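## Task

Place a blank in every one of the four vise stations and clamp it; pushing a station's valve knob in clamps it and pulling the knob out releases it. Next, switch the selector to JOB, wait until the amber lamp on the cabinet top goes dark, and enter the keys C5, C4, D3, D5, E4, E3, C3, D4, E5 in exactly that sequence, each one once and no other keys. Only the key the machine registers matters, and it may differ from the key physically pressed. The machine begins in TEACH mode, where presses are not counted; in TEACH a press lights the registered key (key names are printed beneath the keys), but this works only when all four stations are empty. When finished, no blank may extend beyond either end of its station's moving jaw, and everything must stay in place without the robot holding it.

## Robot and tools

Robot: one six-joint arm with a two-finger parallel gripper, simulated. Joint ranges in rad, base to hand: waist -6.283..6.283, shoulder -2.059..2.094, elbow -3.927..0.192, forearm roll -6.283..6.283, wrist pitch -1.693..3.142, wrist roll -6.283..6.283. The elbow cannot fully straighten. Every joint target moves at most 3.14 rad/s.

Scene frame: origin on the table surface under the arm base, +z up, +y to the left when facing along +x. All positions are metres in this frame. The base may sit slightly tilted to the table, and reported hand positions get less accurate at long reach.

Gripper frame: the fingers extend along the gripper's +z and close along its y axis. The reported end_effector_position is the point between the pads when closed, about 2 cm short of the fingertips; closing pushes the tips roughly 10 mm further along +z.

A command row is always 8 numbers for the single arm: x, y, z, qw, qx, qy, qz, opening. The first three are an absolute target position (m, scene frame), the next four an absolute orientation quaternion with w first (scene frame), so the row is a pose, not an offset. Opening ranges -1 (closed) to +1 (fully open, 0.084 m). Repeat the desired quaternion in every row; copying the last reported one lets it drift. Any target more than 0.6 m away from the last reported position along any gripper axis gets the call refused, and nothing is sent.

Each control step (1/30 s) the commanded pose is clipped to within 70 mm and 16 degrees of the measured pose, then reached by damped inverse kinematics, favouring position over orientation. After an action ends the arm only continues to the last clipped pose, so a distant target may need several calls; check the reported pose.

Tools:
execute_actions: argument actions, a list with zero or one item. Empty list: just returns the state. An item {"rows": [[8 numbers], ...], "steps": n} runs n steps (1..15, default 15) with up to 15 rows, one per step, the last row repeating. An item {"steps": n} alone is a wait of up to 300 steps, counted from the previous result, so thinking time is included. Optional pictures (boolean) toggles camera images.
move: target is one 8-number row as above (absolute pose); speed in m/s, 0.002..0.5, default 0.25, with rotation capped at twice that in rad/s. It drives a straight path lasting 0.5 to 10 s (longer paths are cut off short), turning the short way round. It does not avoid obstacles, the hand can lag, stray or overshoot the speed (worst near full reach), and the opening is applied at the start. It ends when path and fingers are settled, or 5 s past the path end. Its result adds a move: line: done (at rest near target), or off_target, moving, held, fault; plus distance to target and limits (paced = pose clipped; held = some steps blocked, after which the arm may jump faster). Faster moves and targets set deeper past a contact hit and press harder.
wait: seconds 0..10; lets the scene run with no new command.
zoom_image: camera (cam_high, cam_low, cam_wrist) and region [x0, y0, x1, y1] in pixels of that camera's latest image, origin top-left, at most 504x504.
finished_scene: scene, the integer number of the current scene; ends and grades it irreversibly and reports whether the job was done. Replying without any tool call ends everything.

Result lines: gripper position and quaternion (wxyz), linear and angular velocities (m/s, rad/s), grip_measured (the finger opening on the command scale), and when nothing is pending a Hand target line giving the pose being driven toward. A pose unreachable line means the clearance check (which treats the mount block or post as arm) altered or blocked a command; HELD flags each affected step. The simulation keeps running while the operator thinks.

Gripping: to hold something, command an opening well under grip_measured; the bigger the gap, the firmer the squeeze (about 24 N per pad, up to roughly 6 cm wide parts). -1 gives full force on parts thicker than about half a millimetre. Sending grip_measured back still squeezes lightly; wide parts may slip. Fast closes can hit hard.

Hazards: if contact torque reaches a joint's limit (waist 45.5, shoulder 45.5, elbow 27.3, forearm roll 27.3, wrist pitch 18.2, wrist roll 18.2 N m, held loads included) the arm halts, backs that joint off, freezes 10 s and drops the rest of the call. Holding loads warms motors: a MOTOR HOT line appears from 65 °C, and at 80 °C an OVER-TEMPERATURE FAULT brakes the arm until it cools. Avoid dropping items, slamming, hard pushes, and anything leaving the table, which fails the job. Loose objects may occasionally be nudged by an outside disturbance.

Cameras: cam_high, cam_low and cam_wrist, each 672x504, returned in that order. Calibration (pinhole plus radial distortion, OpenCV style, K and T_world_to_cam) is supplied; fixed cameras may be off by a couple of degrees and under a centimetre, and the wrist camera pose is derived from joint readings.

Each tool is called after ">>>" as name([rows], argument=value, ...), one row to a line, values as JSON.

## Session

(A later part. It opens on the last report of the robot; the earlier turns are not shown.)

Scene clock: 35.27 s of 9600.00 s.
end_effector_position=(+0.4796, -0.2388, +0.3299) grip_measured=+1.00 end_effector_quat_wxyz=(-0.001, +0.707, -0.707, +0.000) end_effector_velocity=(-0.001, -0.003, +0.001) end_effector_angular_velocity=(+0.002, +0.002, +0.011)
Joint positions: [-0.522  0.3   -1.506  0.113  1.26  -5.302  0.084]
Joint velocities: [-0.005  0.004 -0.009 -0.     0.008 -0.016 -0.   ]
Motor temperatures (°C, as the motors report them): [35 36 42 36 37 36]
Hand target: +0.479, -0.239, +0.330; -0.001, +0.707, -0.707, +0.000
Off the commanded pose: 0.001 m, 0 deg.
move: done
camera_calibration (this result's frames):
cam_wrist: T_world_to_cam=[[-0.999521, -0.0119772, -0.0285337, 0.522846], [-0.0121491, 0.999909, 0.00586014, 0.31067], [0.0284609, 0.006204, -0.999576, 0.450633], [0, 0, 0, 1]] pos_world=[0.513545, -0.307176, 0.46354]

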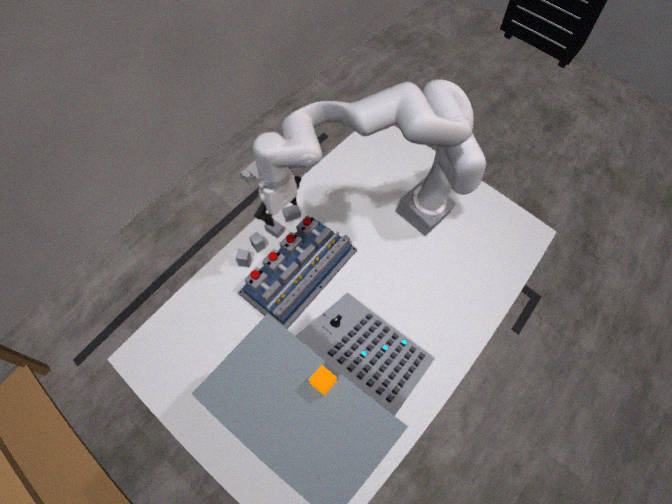

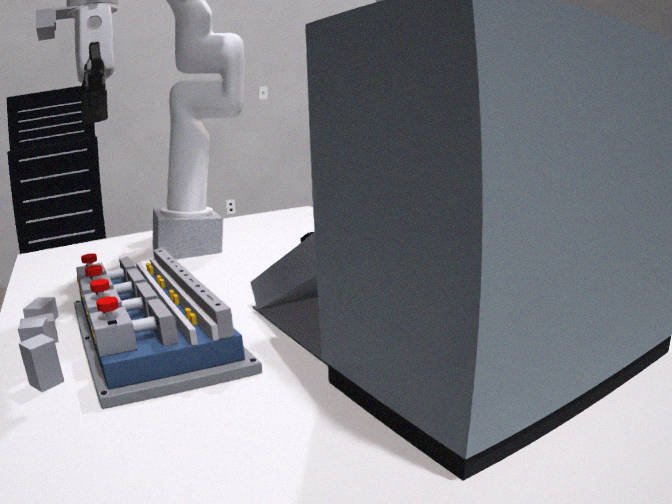

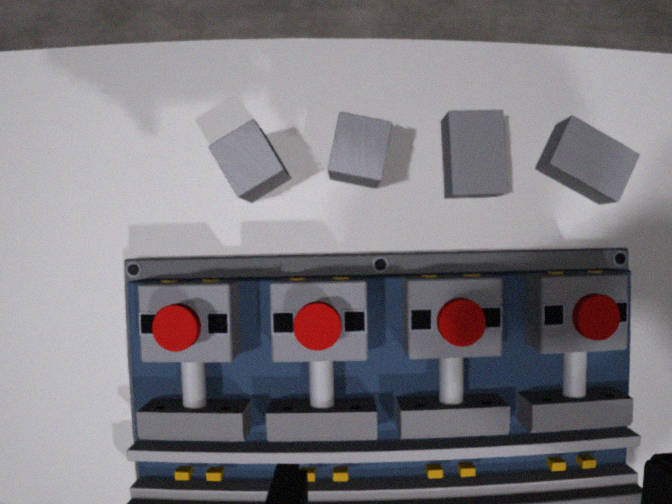

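>>> move(target=[0.4257,-0.376,0.12,0,0,1,0,1])

>>> move(target=[0.4257,-0.376,0.03,0,0,1,0,1], speed=0.1)

>>> move(target=[0.4257,-0.376,0.03,0,0,1,0,-0.2])

Scene clock: 53.77 s of 9600.00 s.
end_effector_position=(+0.4252, -0.3754, +0.1206) grip_measured=+1.00 end_effector_quat_wxyz=(+0.000, -0.001, +1.000, -0.000) end_effector_velocity=(-0.001, -0.001, -0.003) end_effector_angular_velocity=(+0.002, +0.004, -0.014)
Joint positions: [-0.724  0.692 -1.43   0.128  0.814 -3.99   0.084]
Joint velocities: [-0.001  0.007 -0.001 -0.002 -0.002  0.013 -0.   ]
Motor temperatures (°C, as the motors report them): [35 36 42 36 37 36]
Hand target: +0.425, -0.375, +0.120; +0.000, +0.000, +1.000, -0.000
Off the commanded pose: 0.001 m, 0 deg.
After step 90, 11.87 s passed at rest.
move: done
camera_calibration (this result's frames):
cam_wrist: T_world_to_cam=[[-0.0136503, 0.99952, -0.0278255, 0.421357], [0.999888, 0.0138135, 0.00567946, -0.352657], [0.0060611, -0.0277448, -0.999597, 0.240581], [0, 0, 0, 1]] pos_world=[0.356912, -0.409609, 0.254212]

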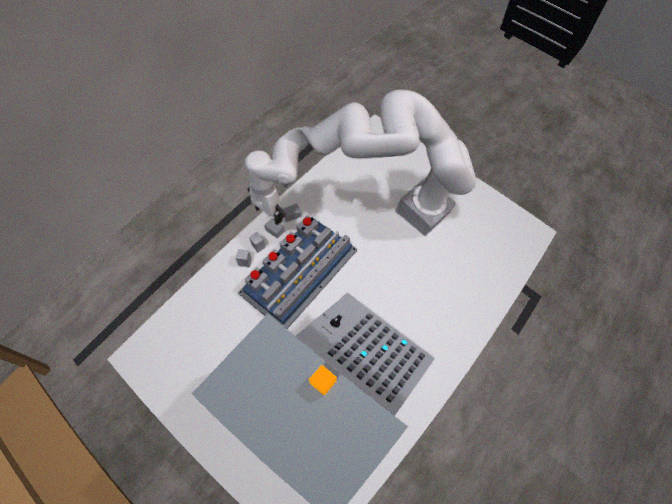

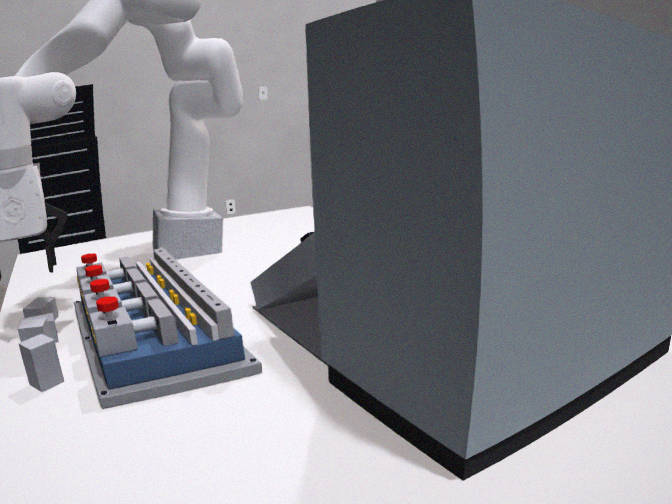

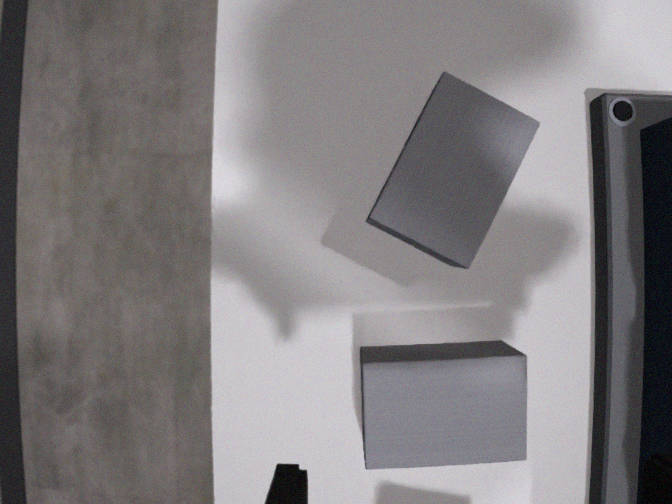

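Scene clock: 55.13 s of 9600.00 s.
end_effector_position=(+0.4258, -0.3761, +0.0308) grip_measured=+1.00 end_effector_quat_wxyz=(+0.000, +0.000, +1.000, -0.000) end_effector_velocity=(-0.002, +0.002, -0.005) end_effector_angular_velocity=(+0.006, +0.006, +0.000)
Joint positions: [-0.705  0.882 -1.457  0.155  0.652 -4.005  0.084]
Joint velocities: [ 0.     0.009  0.     0.001 -0.001 -0.001 -0.   ]
Motor temperatures (°C, as the motors report them): [35 36 42 36 37 36]
Hand target: +0.426, -0.376, +0.030; -0.000, +0.000, +1.000, -0.000
Off the commanded pose: 0.001 m, 0 deg.
move: done
camera_calibration (this result's frames):
cam_wrist: T_world_to_cam=[[-0.0124854, 0.999526, -0.028133, 0.419066], [0.999906, 0.0126398, 0.00531938, -0.353133], [0.00567246, -0.0280639, -0.99959, 0.150842], [0, 0, 0, 1]] pos_world=[0.357476, -0.410171, 0.164448]

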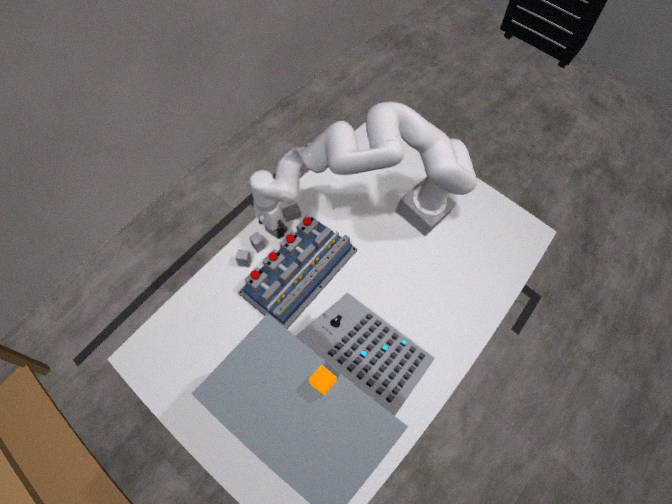

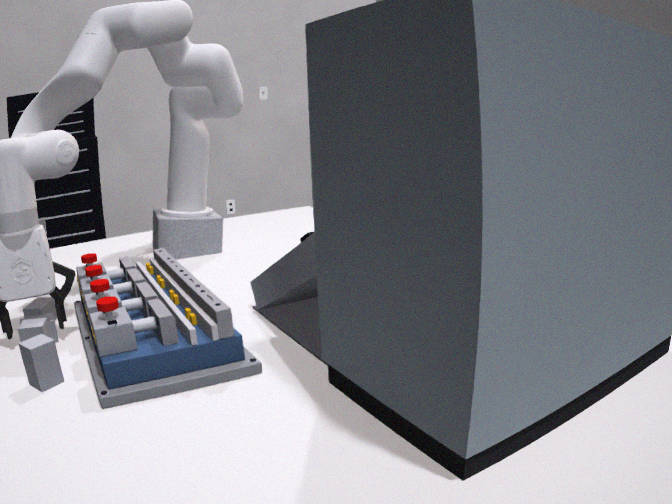

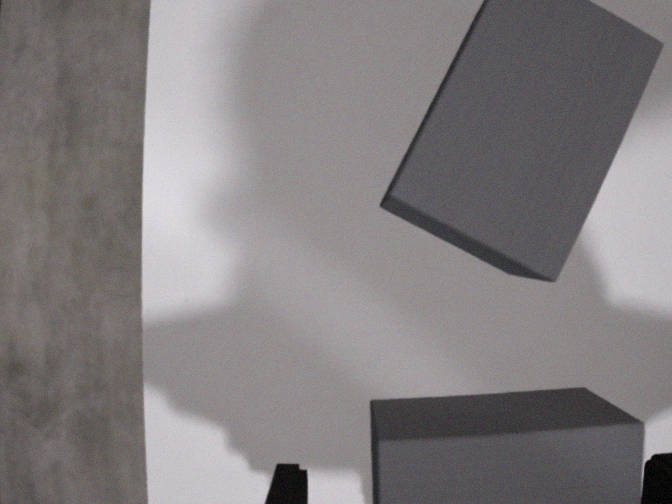

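Scene clock: 55.83 s of 9600.00 s.
end_effector_position=(+0.4260, -0.3763, +0.0306) grip_measured=+0.37 end_effector_quat_wxyz=(+0.000, -0.000, +1.000, -0.000) end_effector_velocity=(+0.000, -0.000, -0.000) end_effector_angular_velocity=(-0.000, -0.000, -0.000)
Joint positions: [-0.705  0.883 -1.459  0.156  0.652 -4.005  0.06 ]
Joint velocities: [ 0.     0.001 -0.     0.    -0.001  0.     0.   ]
Motor temperatures (°C, as the motors report them): [35 36 42 36 37 36]
Hand target: +0.426, -0.376, +0.030; -0.000, +0.000, +1.000, -0.000
Off the commanded pose: 0.001 m, 0 deg.
move: done
camera_calibration (this result's frames):
cam_wrist: T_world_to_cam=[[-0.0126253, 0.999528, -0.0279951, 0.419265], [0.999902, 0.0127875, 0.0056235, -0.353347], [0.00597884, -0.0279214, -0.999592, 0.150593], [0, 0, 0, 1]] pos_world=[0.357706, -0.410344, 0.164256]

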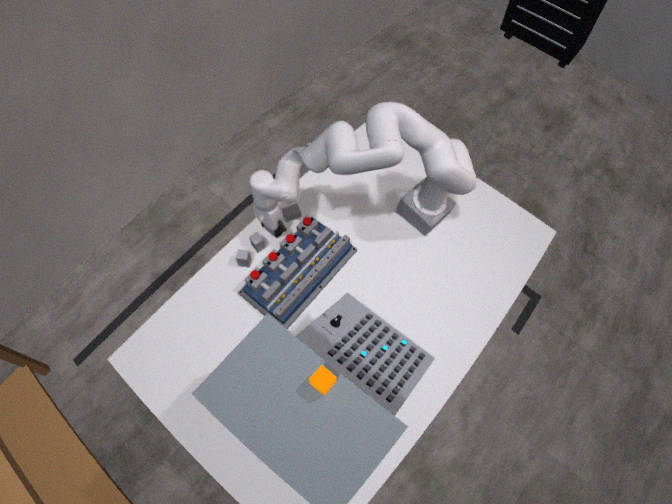

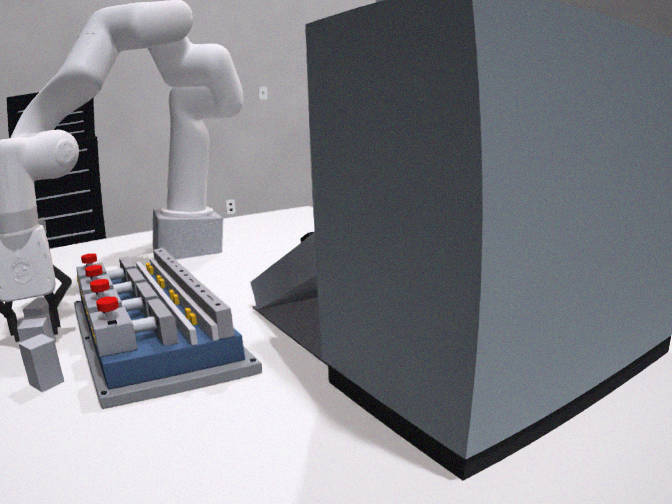

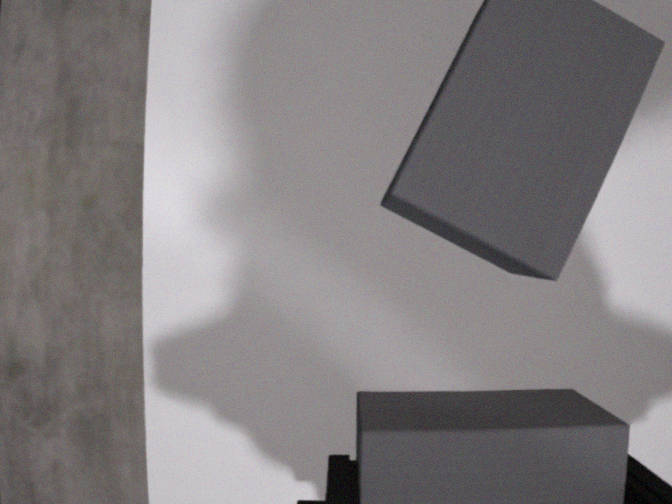

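>>> move(target=[0.4257,-0.376,0.175,0,0,1,0,-0.2], speed=0.15)

>>> move(target=[0.446,-0.162,0.175,0,0.707,0.707,0,-0.2])

>>> move(target=[0.446,-0.162,0.12,0,0.707,0.707,0,-0.2], speed=0.08)

Scene clock: 59.07 s of 9600.00 s.
end_effector_position=(+0.4257, -0.3759, +0.1738) grip_measured=+0.37 end_effector_quat_wxyz=(-0.000, -0.000, +1.000, +0.001) end_effector_velocity=(+0.003, -0.002, +0.009) end_effector_angular_velocity=(-0.009, -0.009, +0.001)
Joint positions: [-0.735  0.608 -1.462  0.115  0.933 -3.98   0.06 ]
Joint velocities: [-0.001 -0.01  -0.009 -0.001  0.006  0.     0.   ]
Motor temperatures (°C, as the motors report them): [35 36 42 36 37 36]
Hand target: +0.426, -0.376, +0.175; +0.000, -0.000, +1.000, +0.000
Off the commanded pose: 0.001 m, 0 deg.
move: done
camera_calibration (this result's frames):
cam_wrist: T_world_to_cam=[[-0.0128233, 0.999583, -0.0258836, 0.422629], [0.999908, 0.0129322, 0.0040468, -0.353496], [0.00437984, -0.0258293, -0.999657, 0.29519], [0, 0, 0, 1]] pos_world=[0.35759, -0.410257, 0.307459]

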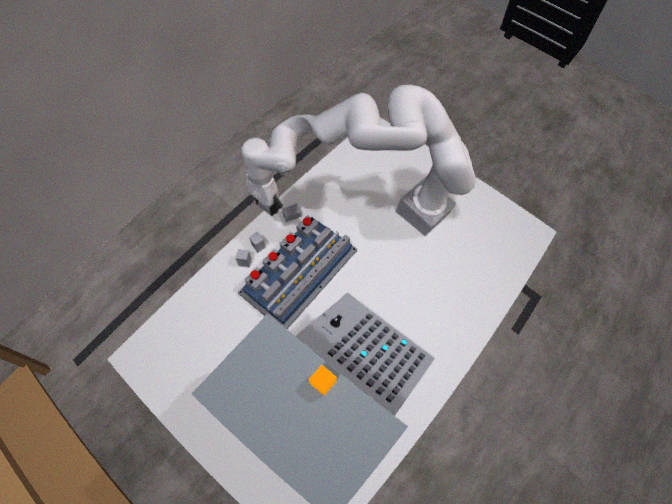

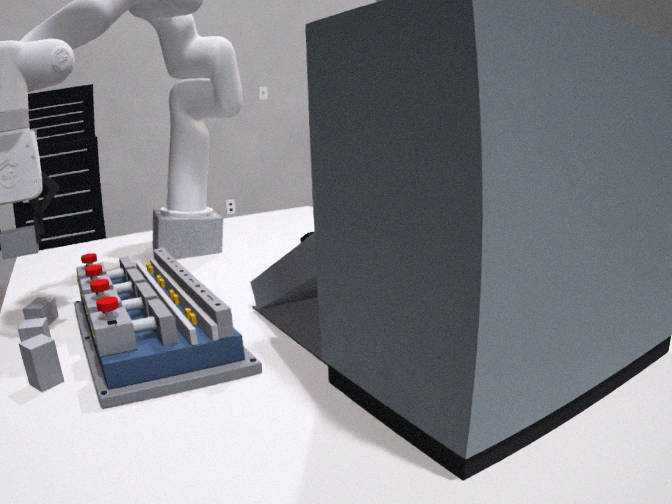

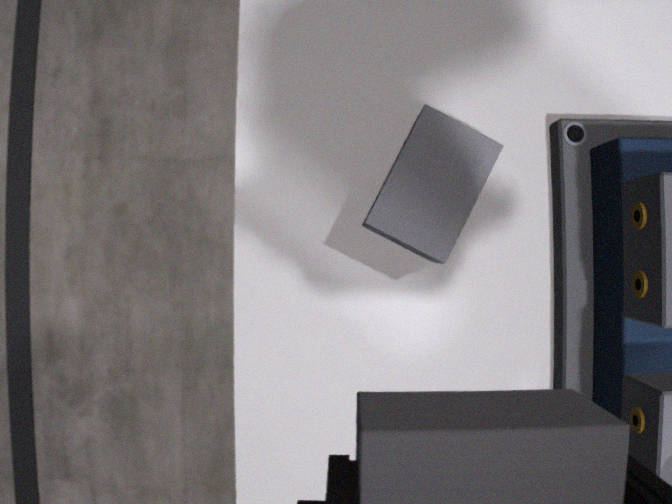

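Scene clock: 62.73 s of 9600.00 s.
end_effector_position=(+0.4462, -0.1625, +0.1752) grip_measured=+0.37 end_effector_quat_wxyz=(-0.000, +0.707, +0.707, -0.000) end_effector_velocity=(+0.000, +0.002, +0.000) end_effector_angular_velocity=(-0.002, +0.002, -0.011)
Joint positions: [-0.378  0.253 -0.991  0.159  0.782 -2.096  0.06 ]
Joint velocities: [ 0.004 -0.002  0.002 -0.004  0.     0.017 -0.   ]
Motor temperatures (°C, as the motors report them): [35 36 42 36 37 36]
Hand target: +0.446, -0.162, +0.175; -0.000, +0.707, +0.707, -0.000
Off the commanded pose: 0.001 m, 0 deg.
move: done
camera_calibration (this result's frames):
cam_wrist: T_world_to_cam=[[0.99952, 0.0133843, -0.0279471, -0.401973], [0.013533, -0.999895, 0.00513894, -0.101448], [-0.0278754, -0.00551468, -0.999596, 0.319674], [0, 0, 0, 1]] pos_world=[0.412064, -0.0942944, 0.308832]

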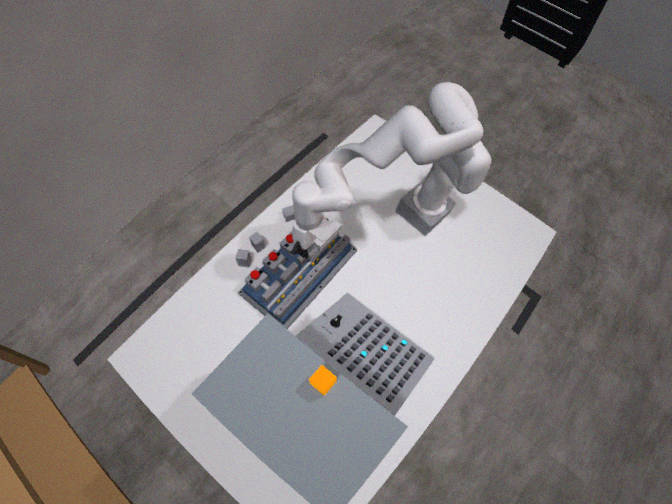

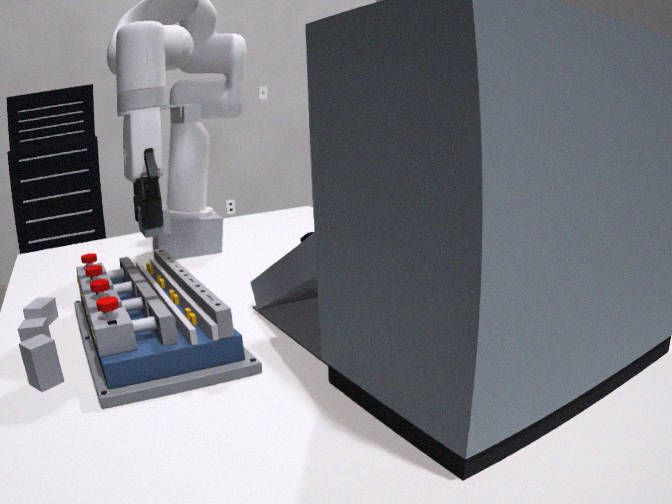

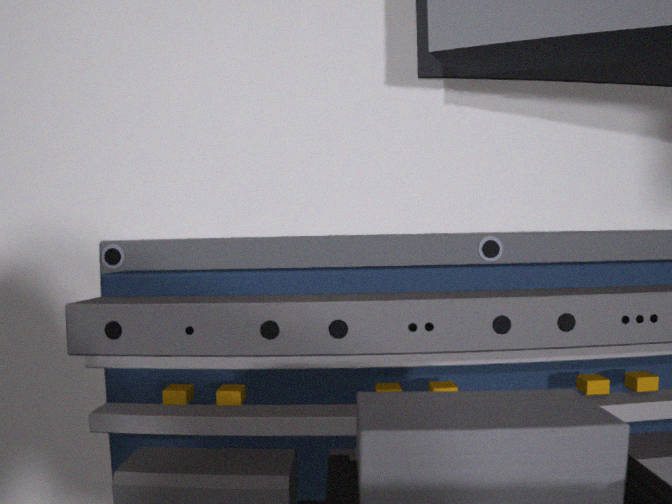

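Scene clock: 63.83 s of 9600.00 s.
end_effector_position=(+0.4461, -0.1621, +0.1207) grip_measured=+0.37 end_effector_quat_wxyz=(+0.000, +0.707, +0.707, +0.000) end_effector_velocity=(-0.001, +0.000, -0.004) end_effector_angular_velocity=(+0.002, +0.003, +0.000)
Joint positions: [-0.359  0.366 -0.964  0.189  0.64  -2.115  0.06 ]
Joint velocities: [ 0.001  0.007  0.002  0.002 -0.006 -0.002 -0.   ]
Motor temperatures (°C, as the motors report them): [35 36 42 36 37 36]
Hand target: +0.446, -0.162, +0.120; +0.000, +0.707, +0.707, -0.000
Off the commanded pose: 0.001 m, 0 deg.
move: done
camera_calibration (this result's frames):
cam_wrist: T_world_to_cam=[[0.999566, 0.012507, -0.0266615, -0.403706], [0.012655, -0.999905, 0.00539074, -0.100371], [-0.0265915, -0.0057258, -0.99963, 0.26461], [0, 0, 0, 1]] pos_world=[0.411838, -0.0937968, 0.25429]

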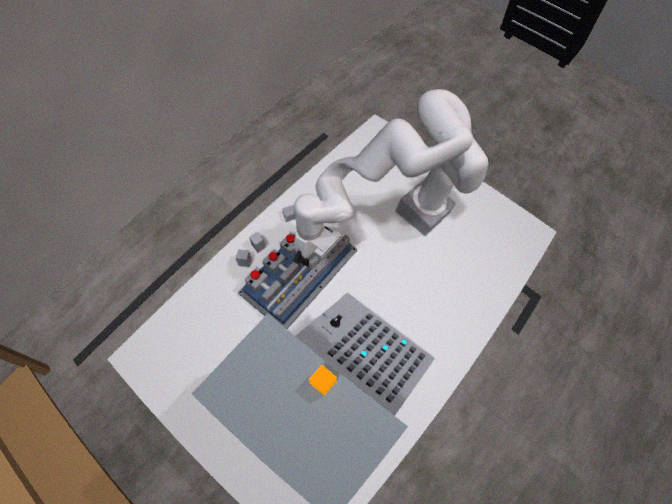

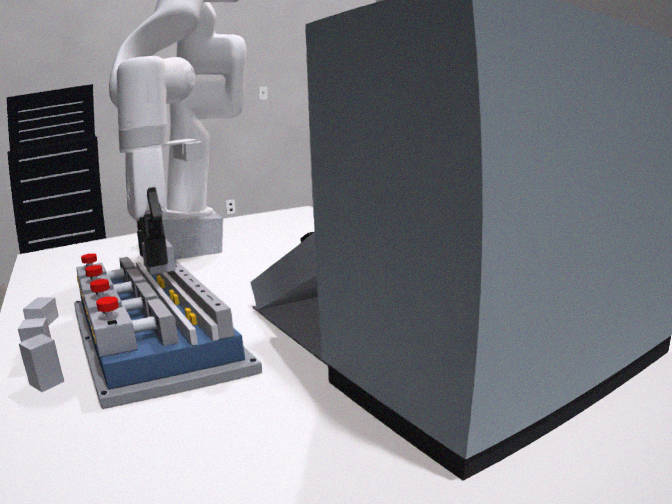

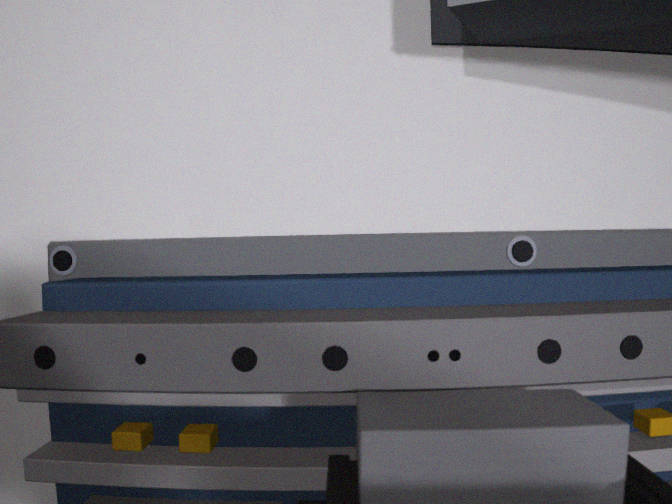

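>>> move(target=[0.446,-0.162,0.087,0,0.707,0.707,0,-0.2], speed=0.04)

Scene clock: 66.23 s of 9600.00 s.
end_effector_position=(+0.4475, -0.1619, +0.0884) grip_measured=+0.37 end_effector_quat_wxyz=(+0.002, +0.707, +0.707, +0.001) end_effector_velocity=(-0.001, -0.000, -0.003) end_effector_angular_velocity=(+0.002, +0.004, -0.001)
Joint positions: [-0.345  0.446 -0.965  0.214  0.559 -2.133  0.06 ]
Joint velocities: [-0.001  0.008 -0.003  0.001 -0.    -0.001 -0.   ]
Motor temperatures (°C, as the motors report them): [35 36 42 36 37 36]
Hand target: +0.446, -0.162, +0.087; +0.000, +0.707, +0.707, -0.000
Off the commanded pose: 0.002 m, 0 deg.
move: done
camera_calibration (this result's frames):
cam_wrist: T_world_to_cam=[[0.999621, 0.0134666, -0.0240201, -0.406079], [0.0136199, -0.999888, 0.0062313, -0.100547], [-0.0239335, -0.00655609, -0.999692, 0.231066], [0, 0, 0, 1]] pos_world=[0.412824, -0.0935522, 0.221868]

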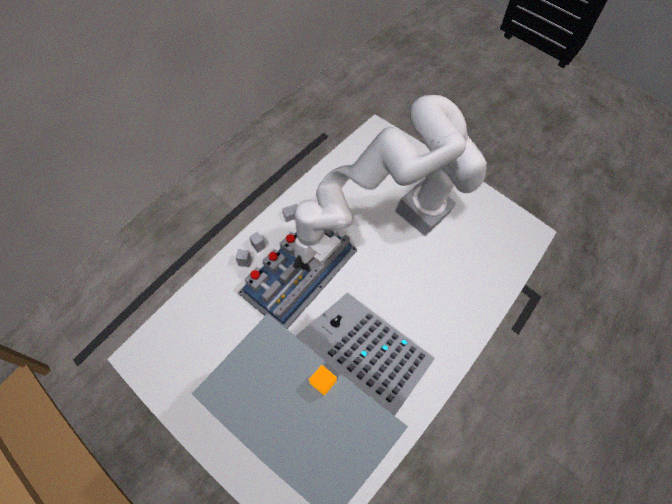

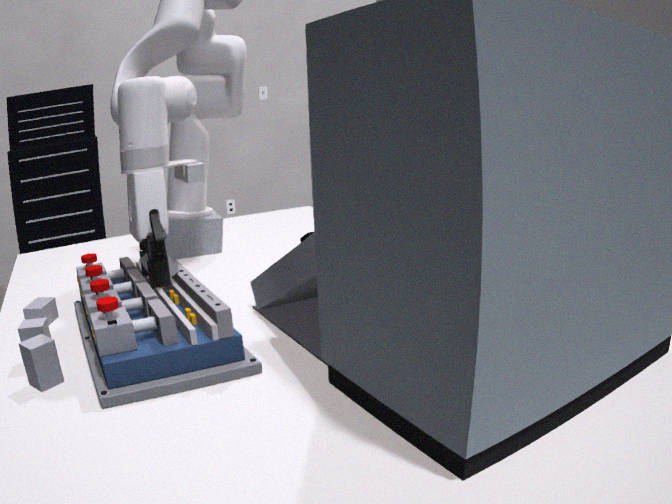

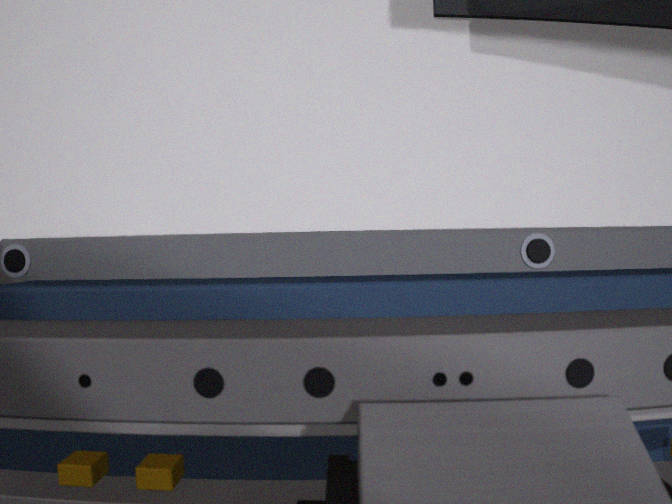

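>>> move(target=[0.443,-0.162,0.09,0,0.707,0.707,0,-0.2], speed=0.02)

>>> move(target=[0.443,-0.162,0.089,0,0.707,0.707,0,0.75])

>>> move(target=[0.443,-0.162,0.175,0,0.707,0.707,0,0.75], speed=0.15)

>>> move(target=[0.340,-0.3746,0.15,0,0.857,0.515,0,1])

Scene clock: 71.90 s of 9600.00 s.
end_effector_position=(+0.4417, -0.1618, +0.0887) grip_measured=+0.37 end_effector_quat_wxyz=(-0.002, +0.707, +0.707, -0.001) end_effector_velocity=(-0.001, +0.001, +0.001) end_effector_angular_velocity=(+0.001, +0.002, +0.002)
Joint positions: [-0.35   0.436 -0.951  0.213  0.563 -2.135  0.06 ]
Joint velocities: [-0.    -0.005  0.004 -0.001  0.003 -0.001 -0.   ]
Motor temperatures (°C, as the motors report them): [35 36 42 36 37 36]
Hand target: +0.443, -0.162, +0.090; +0.000, +0.707, +0.707, +0.000
Off the commanded pose: 0.002 m, 0 deg.
After step 90, 1.97 s passed at rest.
move: done
camera_calibration (this result's frames):
cam_wrist: T_world_to_cam=[[0.99946, 0.0120166, -0.0305696, -0.399911], [0.0121255, -0.999921, 0.0033804, -0.099391], [-0.0305266, -0.00374925, -0.999527, 0.234541], [0, 0, 0, 1]] pos_world=[0.40806, -0.0936982, 0.222541]

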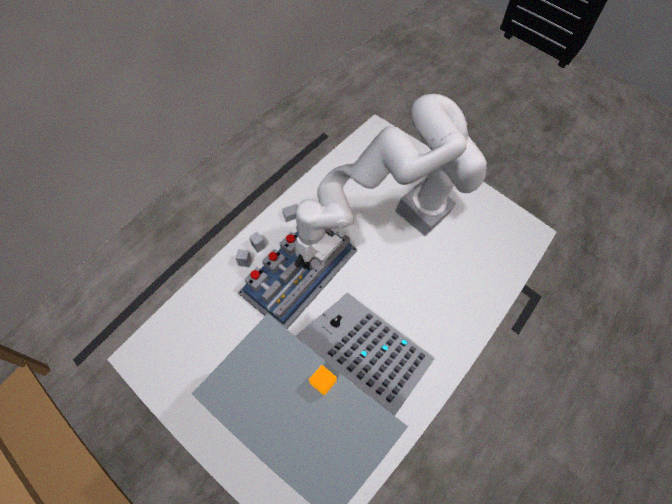

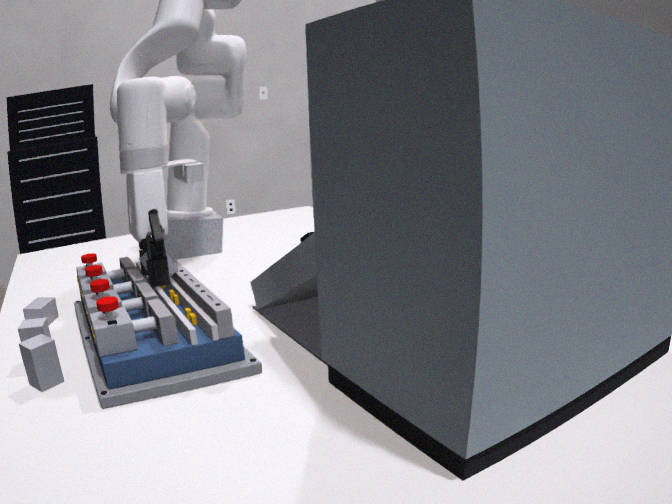

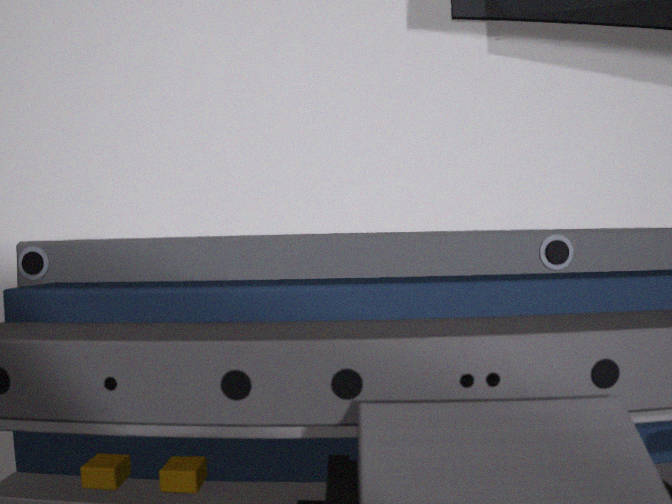

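Scene clock: 72.60 s of 9600.00 s.
end_effector_position=(+0.4428, -0.1619, +0.0888) grip_measured=+0.75 end_effector_quat_wxyz=(-0.000, +0.707, +0.707, -0.000) end_effector_velocity=(+0.002, -0.001, +0.001) end_effector_angular_velocity=(-0.002, -0.004, +0.001)
Joint positions: [-0.349  0.436 -0.952  0.214  0.56  -2.136  0.075]
Joint velocities: [-0.    -0.001 -0.002  0.    -0.001 -0.001  0.   ]
Motor temperatures (°C, as the motors report them): [35 36 42 36 37 36]
Hand target: +0.443, -0.162, +0.089; -0.000, +0.707, +0.707, +0.000
Off the commanded pose: 0.000 m, 0 deg.
move: done
camera_calibration (this result's frames):
cam_wrist: T_world_to_cam=[[0.999532, 0.0125671, -0.0279006, -0.401105], [0.012698, -0.999909, 0.00452006, -0.0999276], [-0.0278413, -0.00487223, -0.9996, 0.233328], [0, 0, 0, 1]] pos_world=[0.408682, -0.093741, 0.222495]

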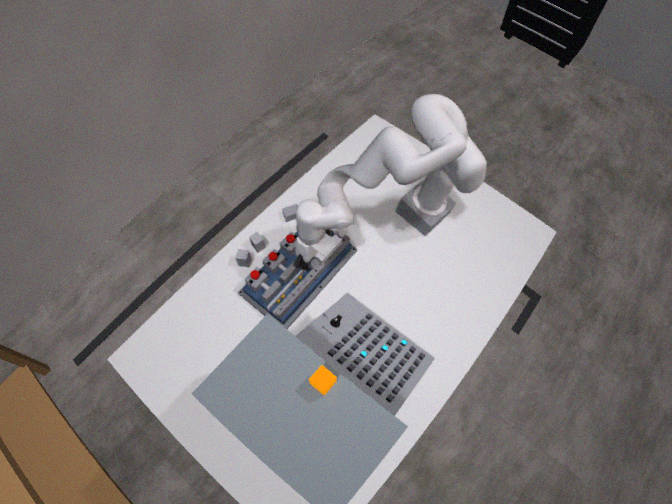

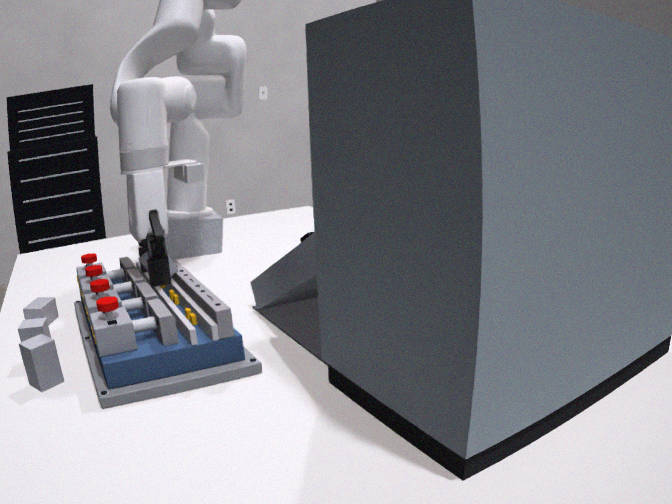

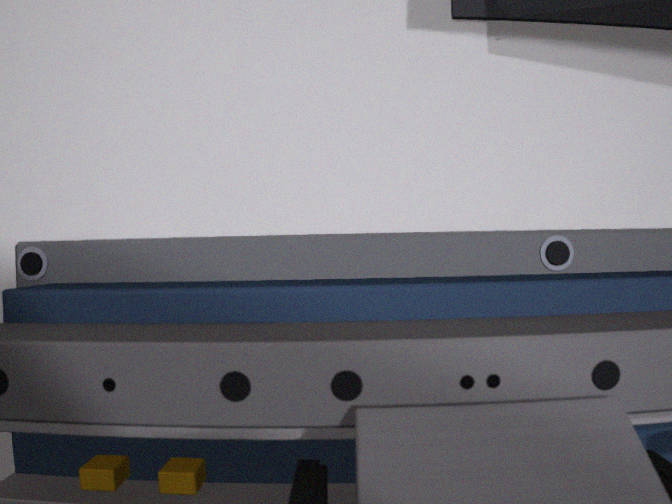

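Scene clock: 73.67 s of 9600.00 s.
end_effector_position=(+0.4430, -0.1619, +0.1741) grip_measured=+0.75 end_effector_quat_wxyz=(-0.001, +0.707, +0.707, +0.000) end_effector_velocity=(+0.001, -0.000, +0.005) end_effector_angular_velocity=(-0.002, -0.004, +0.001)
Joint positions: [-0.379  0.246 -0.978  0.161  0.776 -2.099  0.075]
Joint velocities: [-0.001 -0.009 -0.005 -0.001  0.009  0.001 -0.   ]
Motor temperatures (°C, as the motors report them): [35 36 42 36 37 36]
Hand target: +0.443, -0.162, +0.175; -0.000, +0.707, +0.707, +0.000
Off the commanded pose: 0.001 m, 0 deg.
move: done
camera_calibration (this result's frames):
cam_wrist: T_world_to_cam=[[0.999527, 0.0127431, -0.0279815, -0.398896], [0.0128607, -0.999909, 0.00402519, -0.100274], [-0.0279277, -0.00438314, -0.9996, 0.318726], [0, 0, 0, 1]] pos_world=[0.408898, -0.093785, 0.30784]

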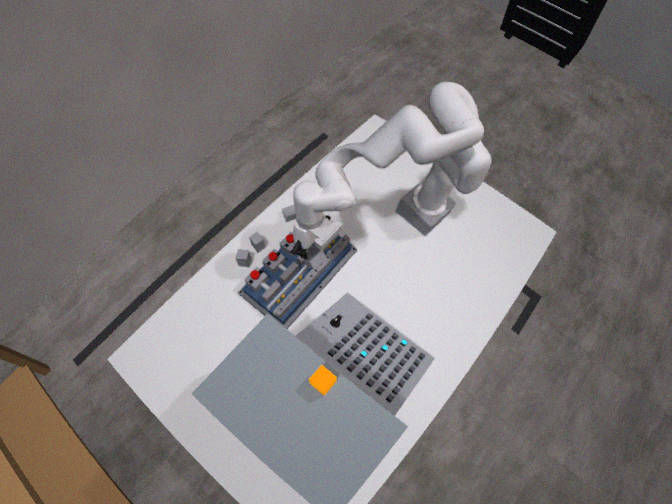

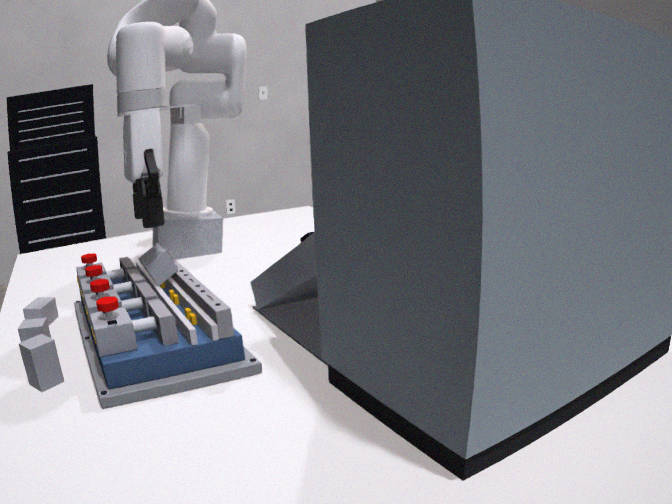

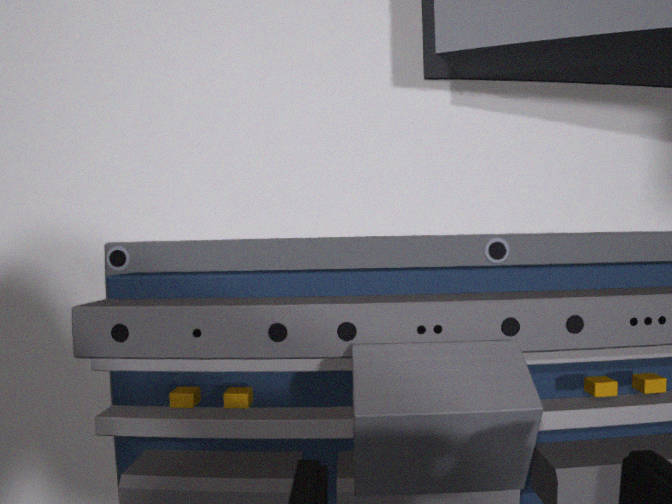

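Scene clock: 75.27 s of 9600.00 s.
end_effector_position=(+0.3399, -0.3736, +0.1500) grip_measured=+1.00 end_effector_quat_wxyz=(+0.000, +0.857, +0.515, +0.001) end_effector_velocity=(-0.001, -0.003, -0.001) end_effector_angular_velocity=(-0.001, -0.001, -0.006)
Joint positions: [-0.837  0.471 -1.156  0.122  0.771 -2.043  0.084]
Joint velocities: [-0.005  0.005 -0.005 -0.001 -0.001  0.001  0.   ]
Motor temperatures (°C, as the motors report them): [35 36 42 36 37 36]
Hand target: +0.340, -0.374, +0.150; -0.000, +0.857, +0.515, +0.001
Off the commanded pose: 0.001 m, 0 deg.
move: done
camera_calibration (this result's frames):
cam_wrist: T_world_to_cam=[[0.888937, -0.457256, -0.026602, -0.432072], [-0.457321, -0.889293, 0.00394892, -0.109357], [-0.0254626, 0.0086553, -0.999638, 0.29491], [0, 0, 0, 1]] pos_world=[0.341583, -0.29737, 0.283741]

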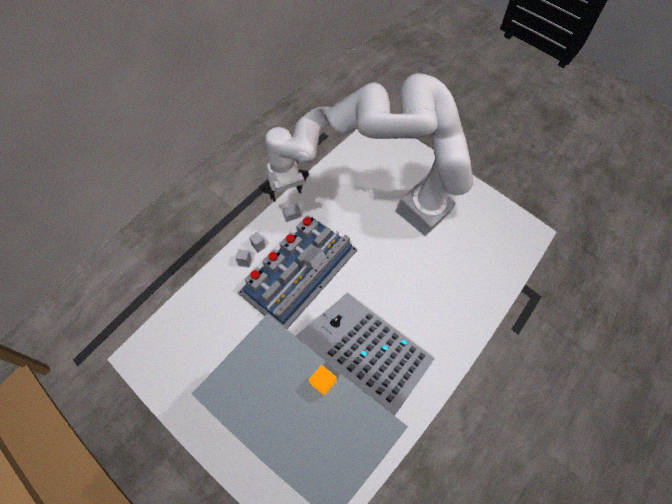

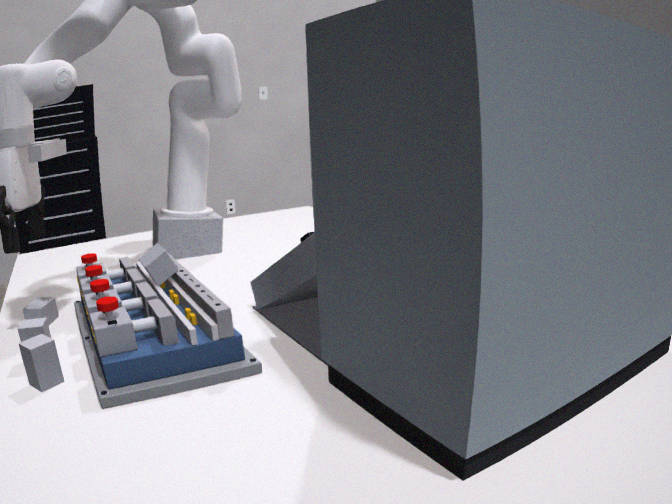

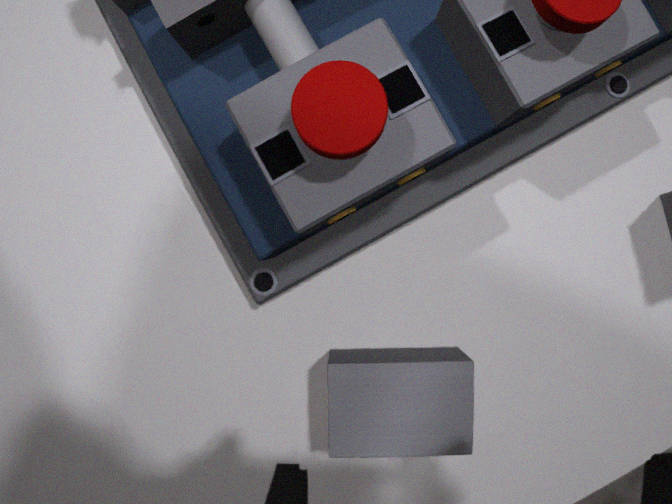

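>>> zoom_image(camera="cam_low", region=[70,230,270,380])

>>> zoom_image(camera="cam_high", region=[230,200,370,320])

Region (70, 230, 270, 380) of cam_low's 672x504 image, scaled by 2.520, with more detail than that image has; it fills the top 378 rows of this view, and the rest is white.

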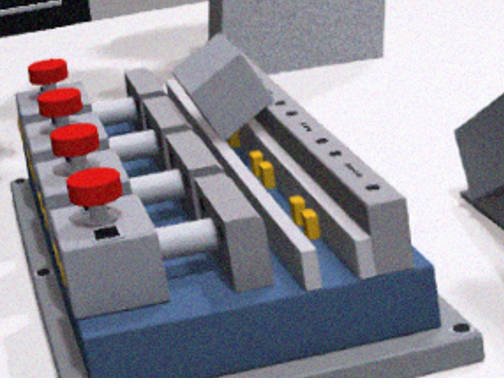

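Region (230, 200, 370, 320) of cam_high's 672x504 image, scaled by 3.600, with more detail than that image has; it fills the top 432 rows of this view, and the rest is white.

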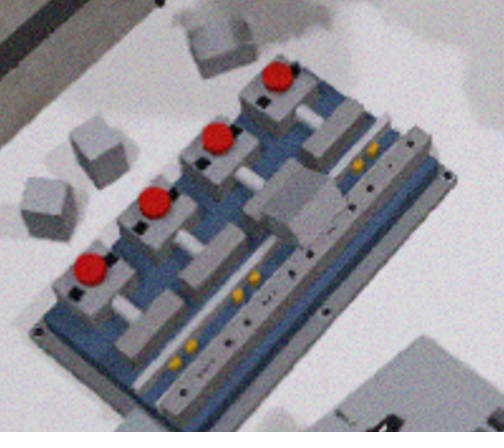

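>>> move(target=[0.3334,-0.3646,0.11,0,0.857,0.515,0,1], speed=0.1)

Scene clock: 85.73 s of 9600.00 s.
end_effector_position=(+0.3336, -0.3648, +0.1108) grip_measured=+1.00 end_effector_quat_wxyz=(+0.000, +0.857, +0.515, -0.000) end_effector_velocity=(-0.001, +0.001, -0.004) end_effector_angular_velocity=(-0.001, -0.001, +0.000)
Joint positions: [-0.826  0.521 -1.097  0.138  0.661 -2.052  0.084]
Joint velocities: [ 0.001  0.005  0.005  0.002 -0.012 -0.002 -0.   ]
Motor temperatures (°C, as the motors report them): [35 36 42 36 37 36]
Hand target: +0.333, -0.365, +0.110; +0.000, +0.857, +0.515, -0.000
Off the commanded pose: 0.001 m, 0 deg.
After step 90, 6.63 s passed at rest.
move: done
camera_calibration (this result's frames):
cam_wrist: T_world_to_cam=[[0.888495, -0.458117, -0.026562, -0.423644], [-0.458147, -0.888861, 0.00531649, -0.104049], [-0.0260455, 0.00744563, -0.999633, 0.255233], [0, 0, 0, 1]] pos_world=[0.335383, -0.288464, 0.24444]

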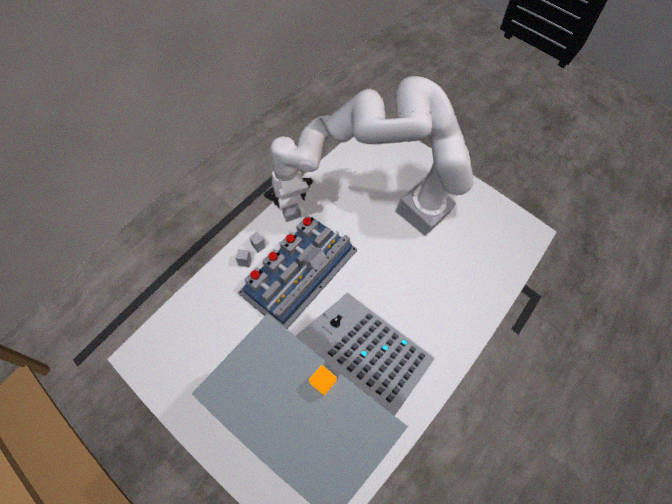

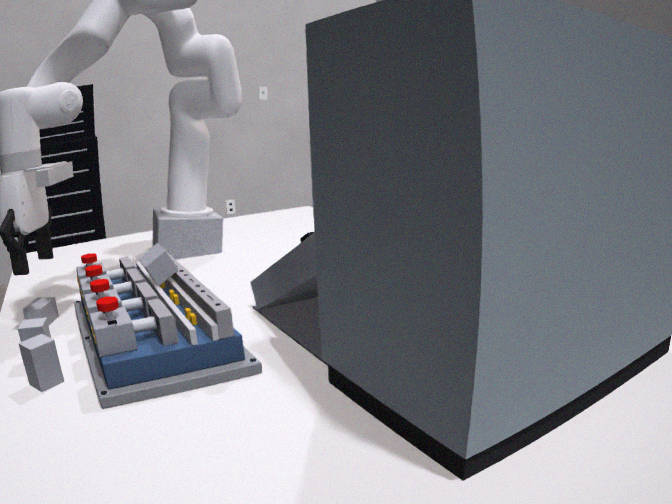

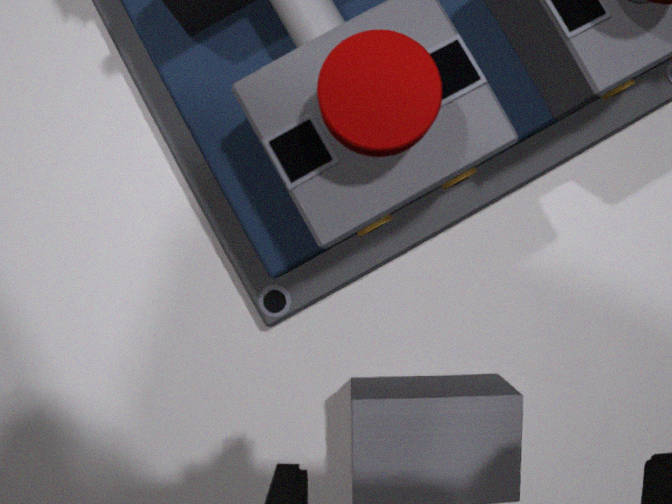

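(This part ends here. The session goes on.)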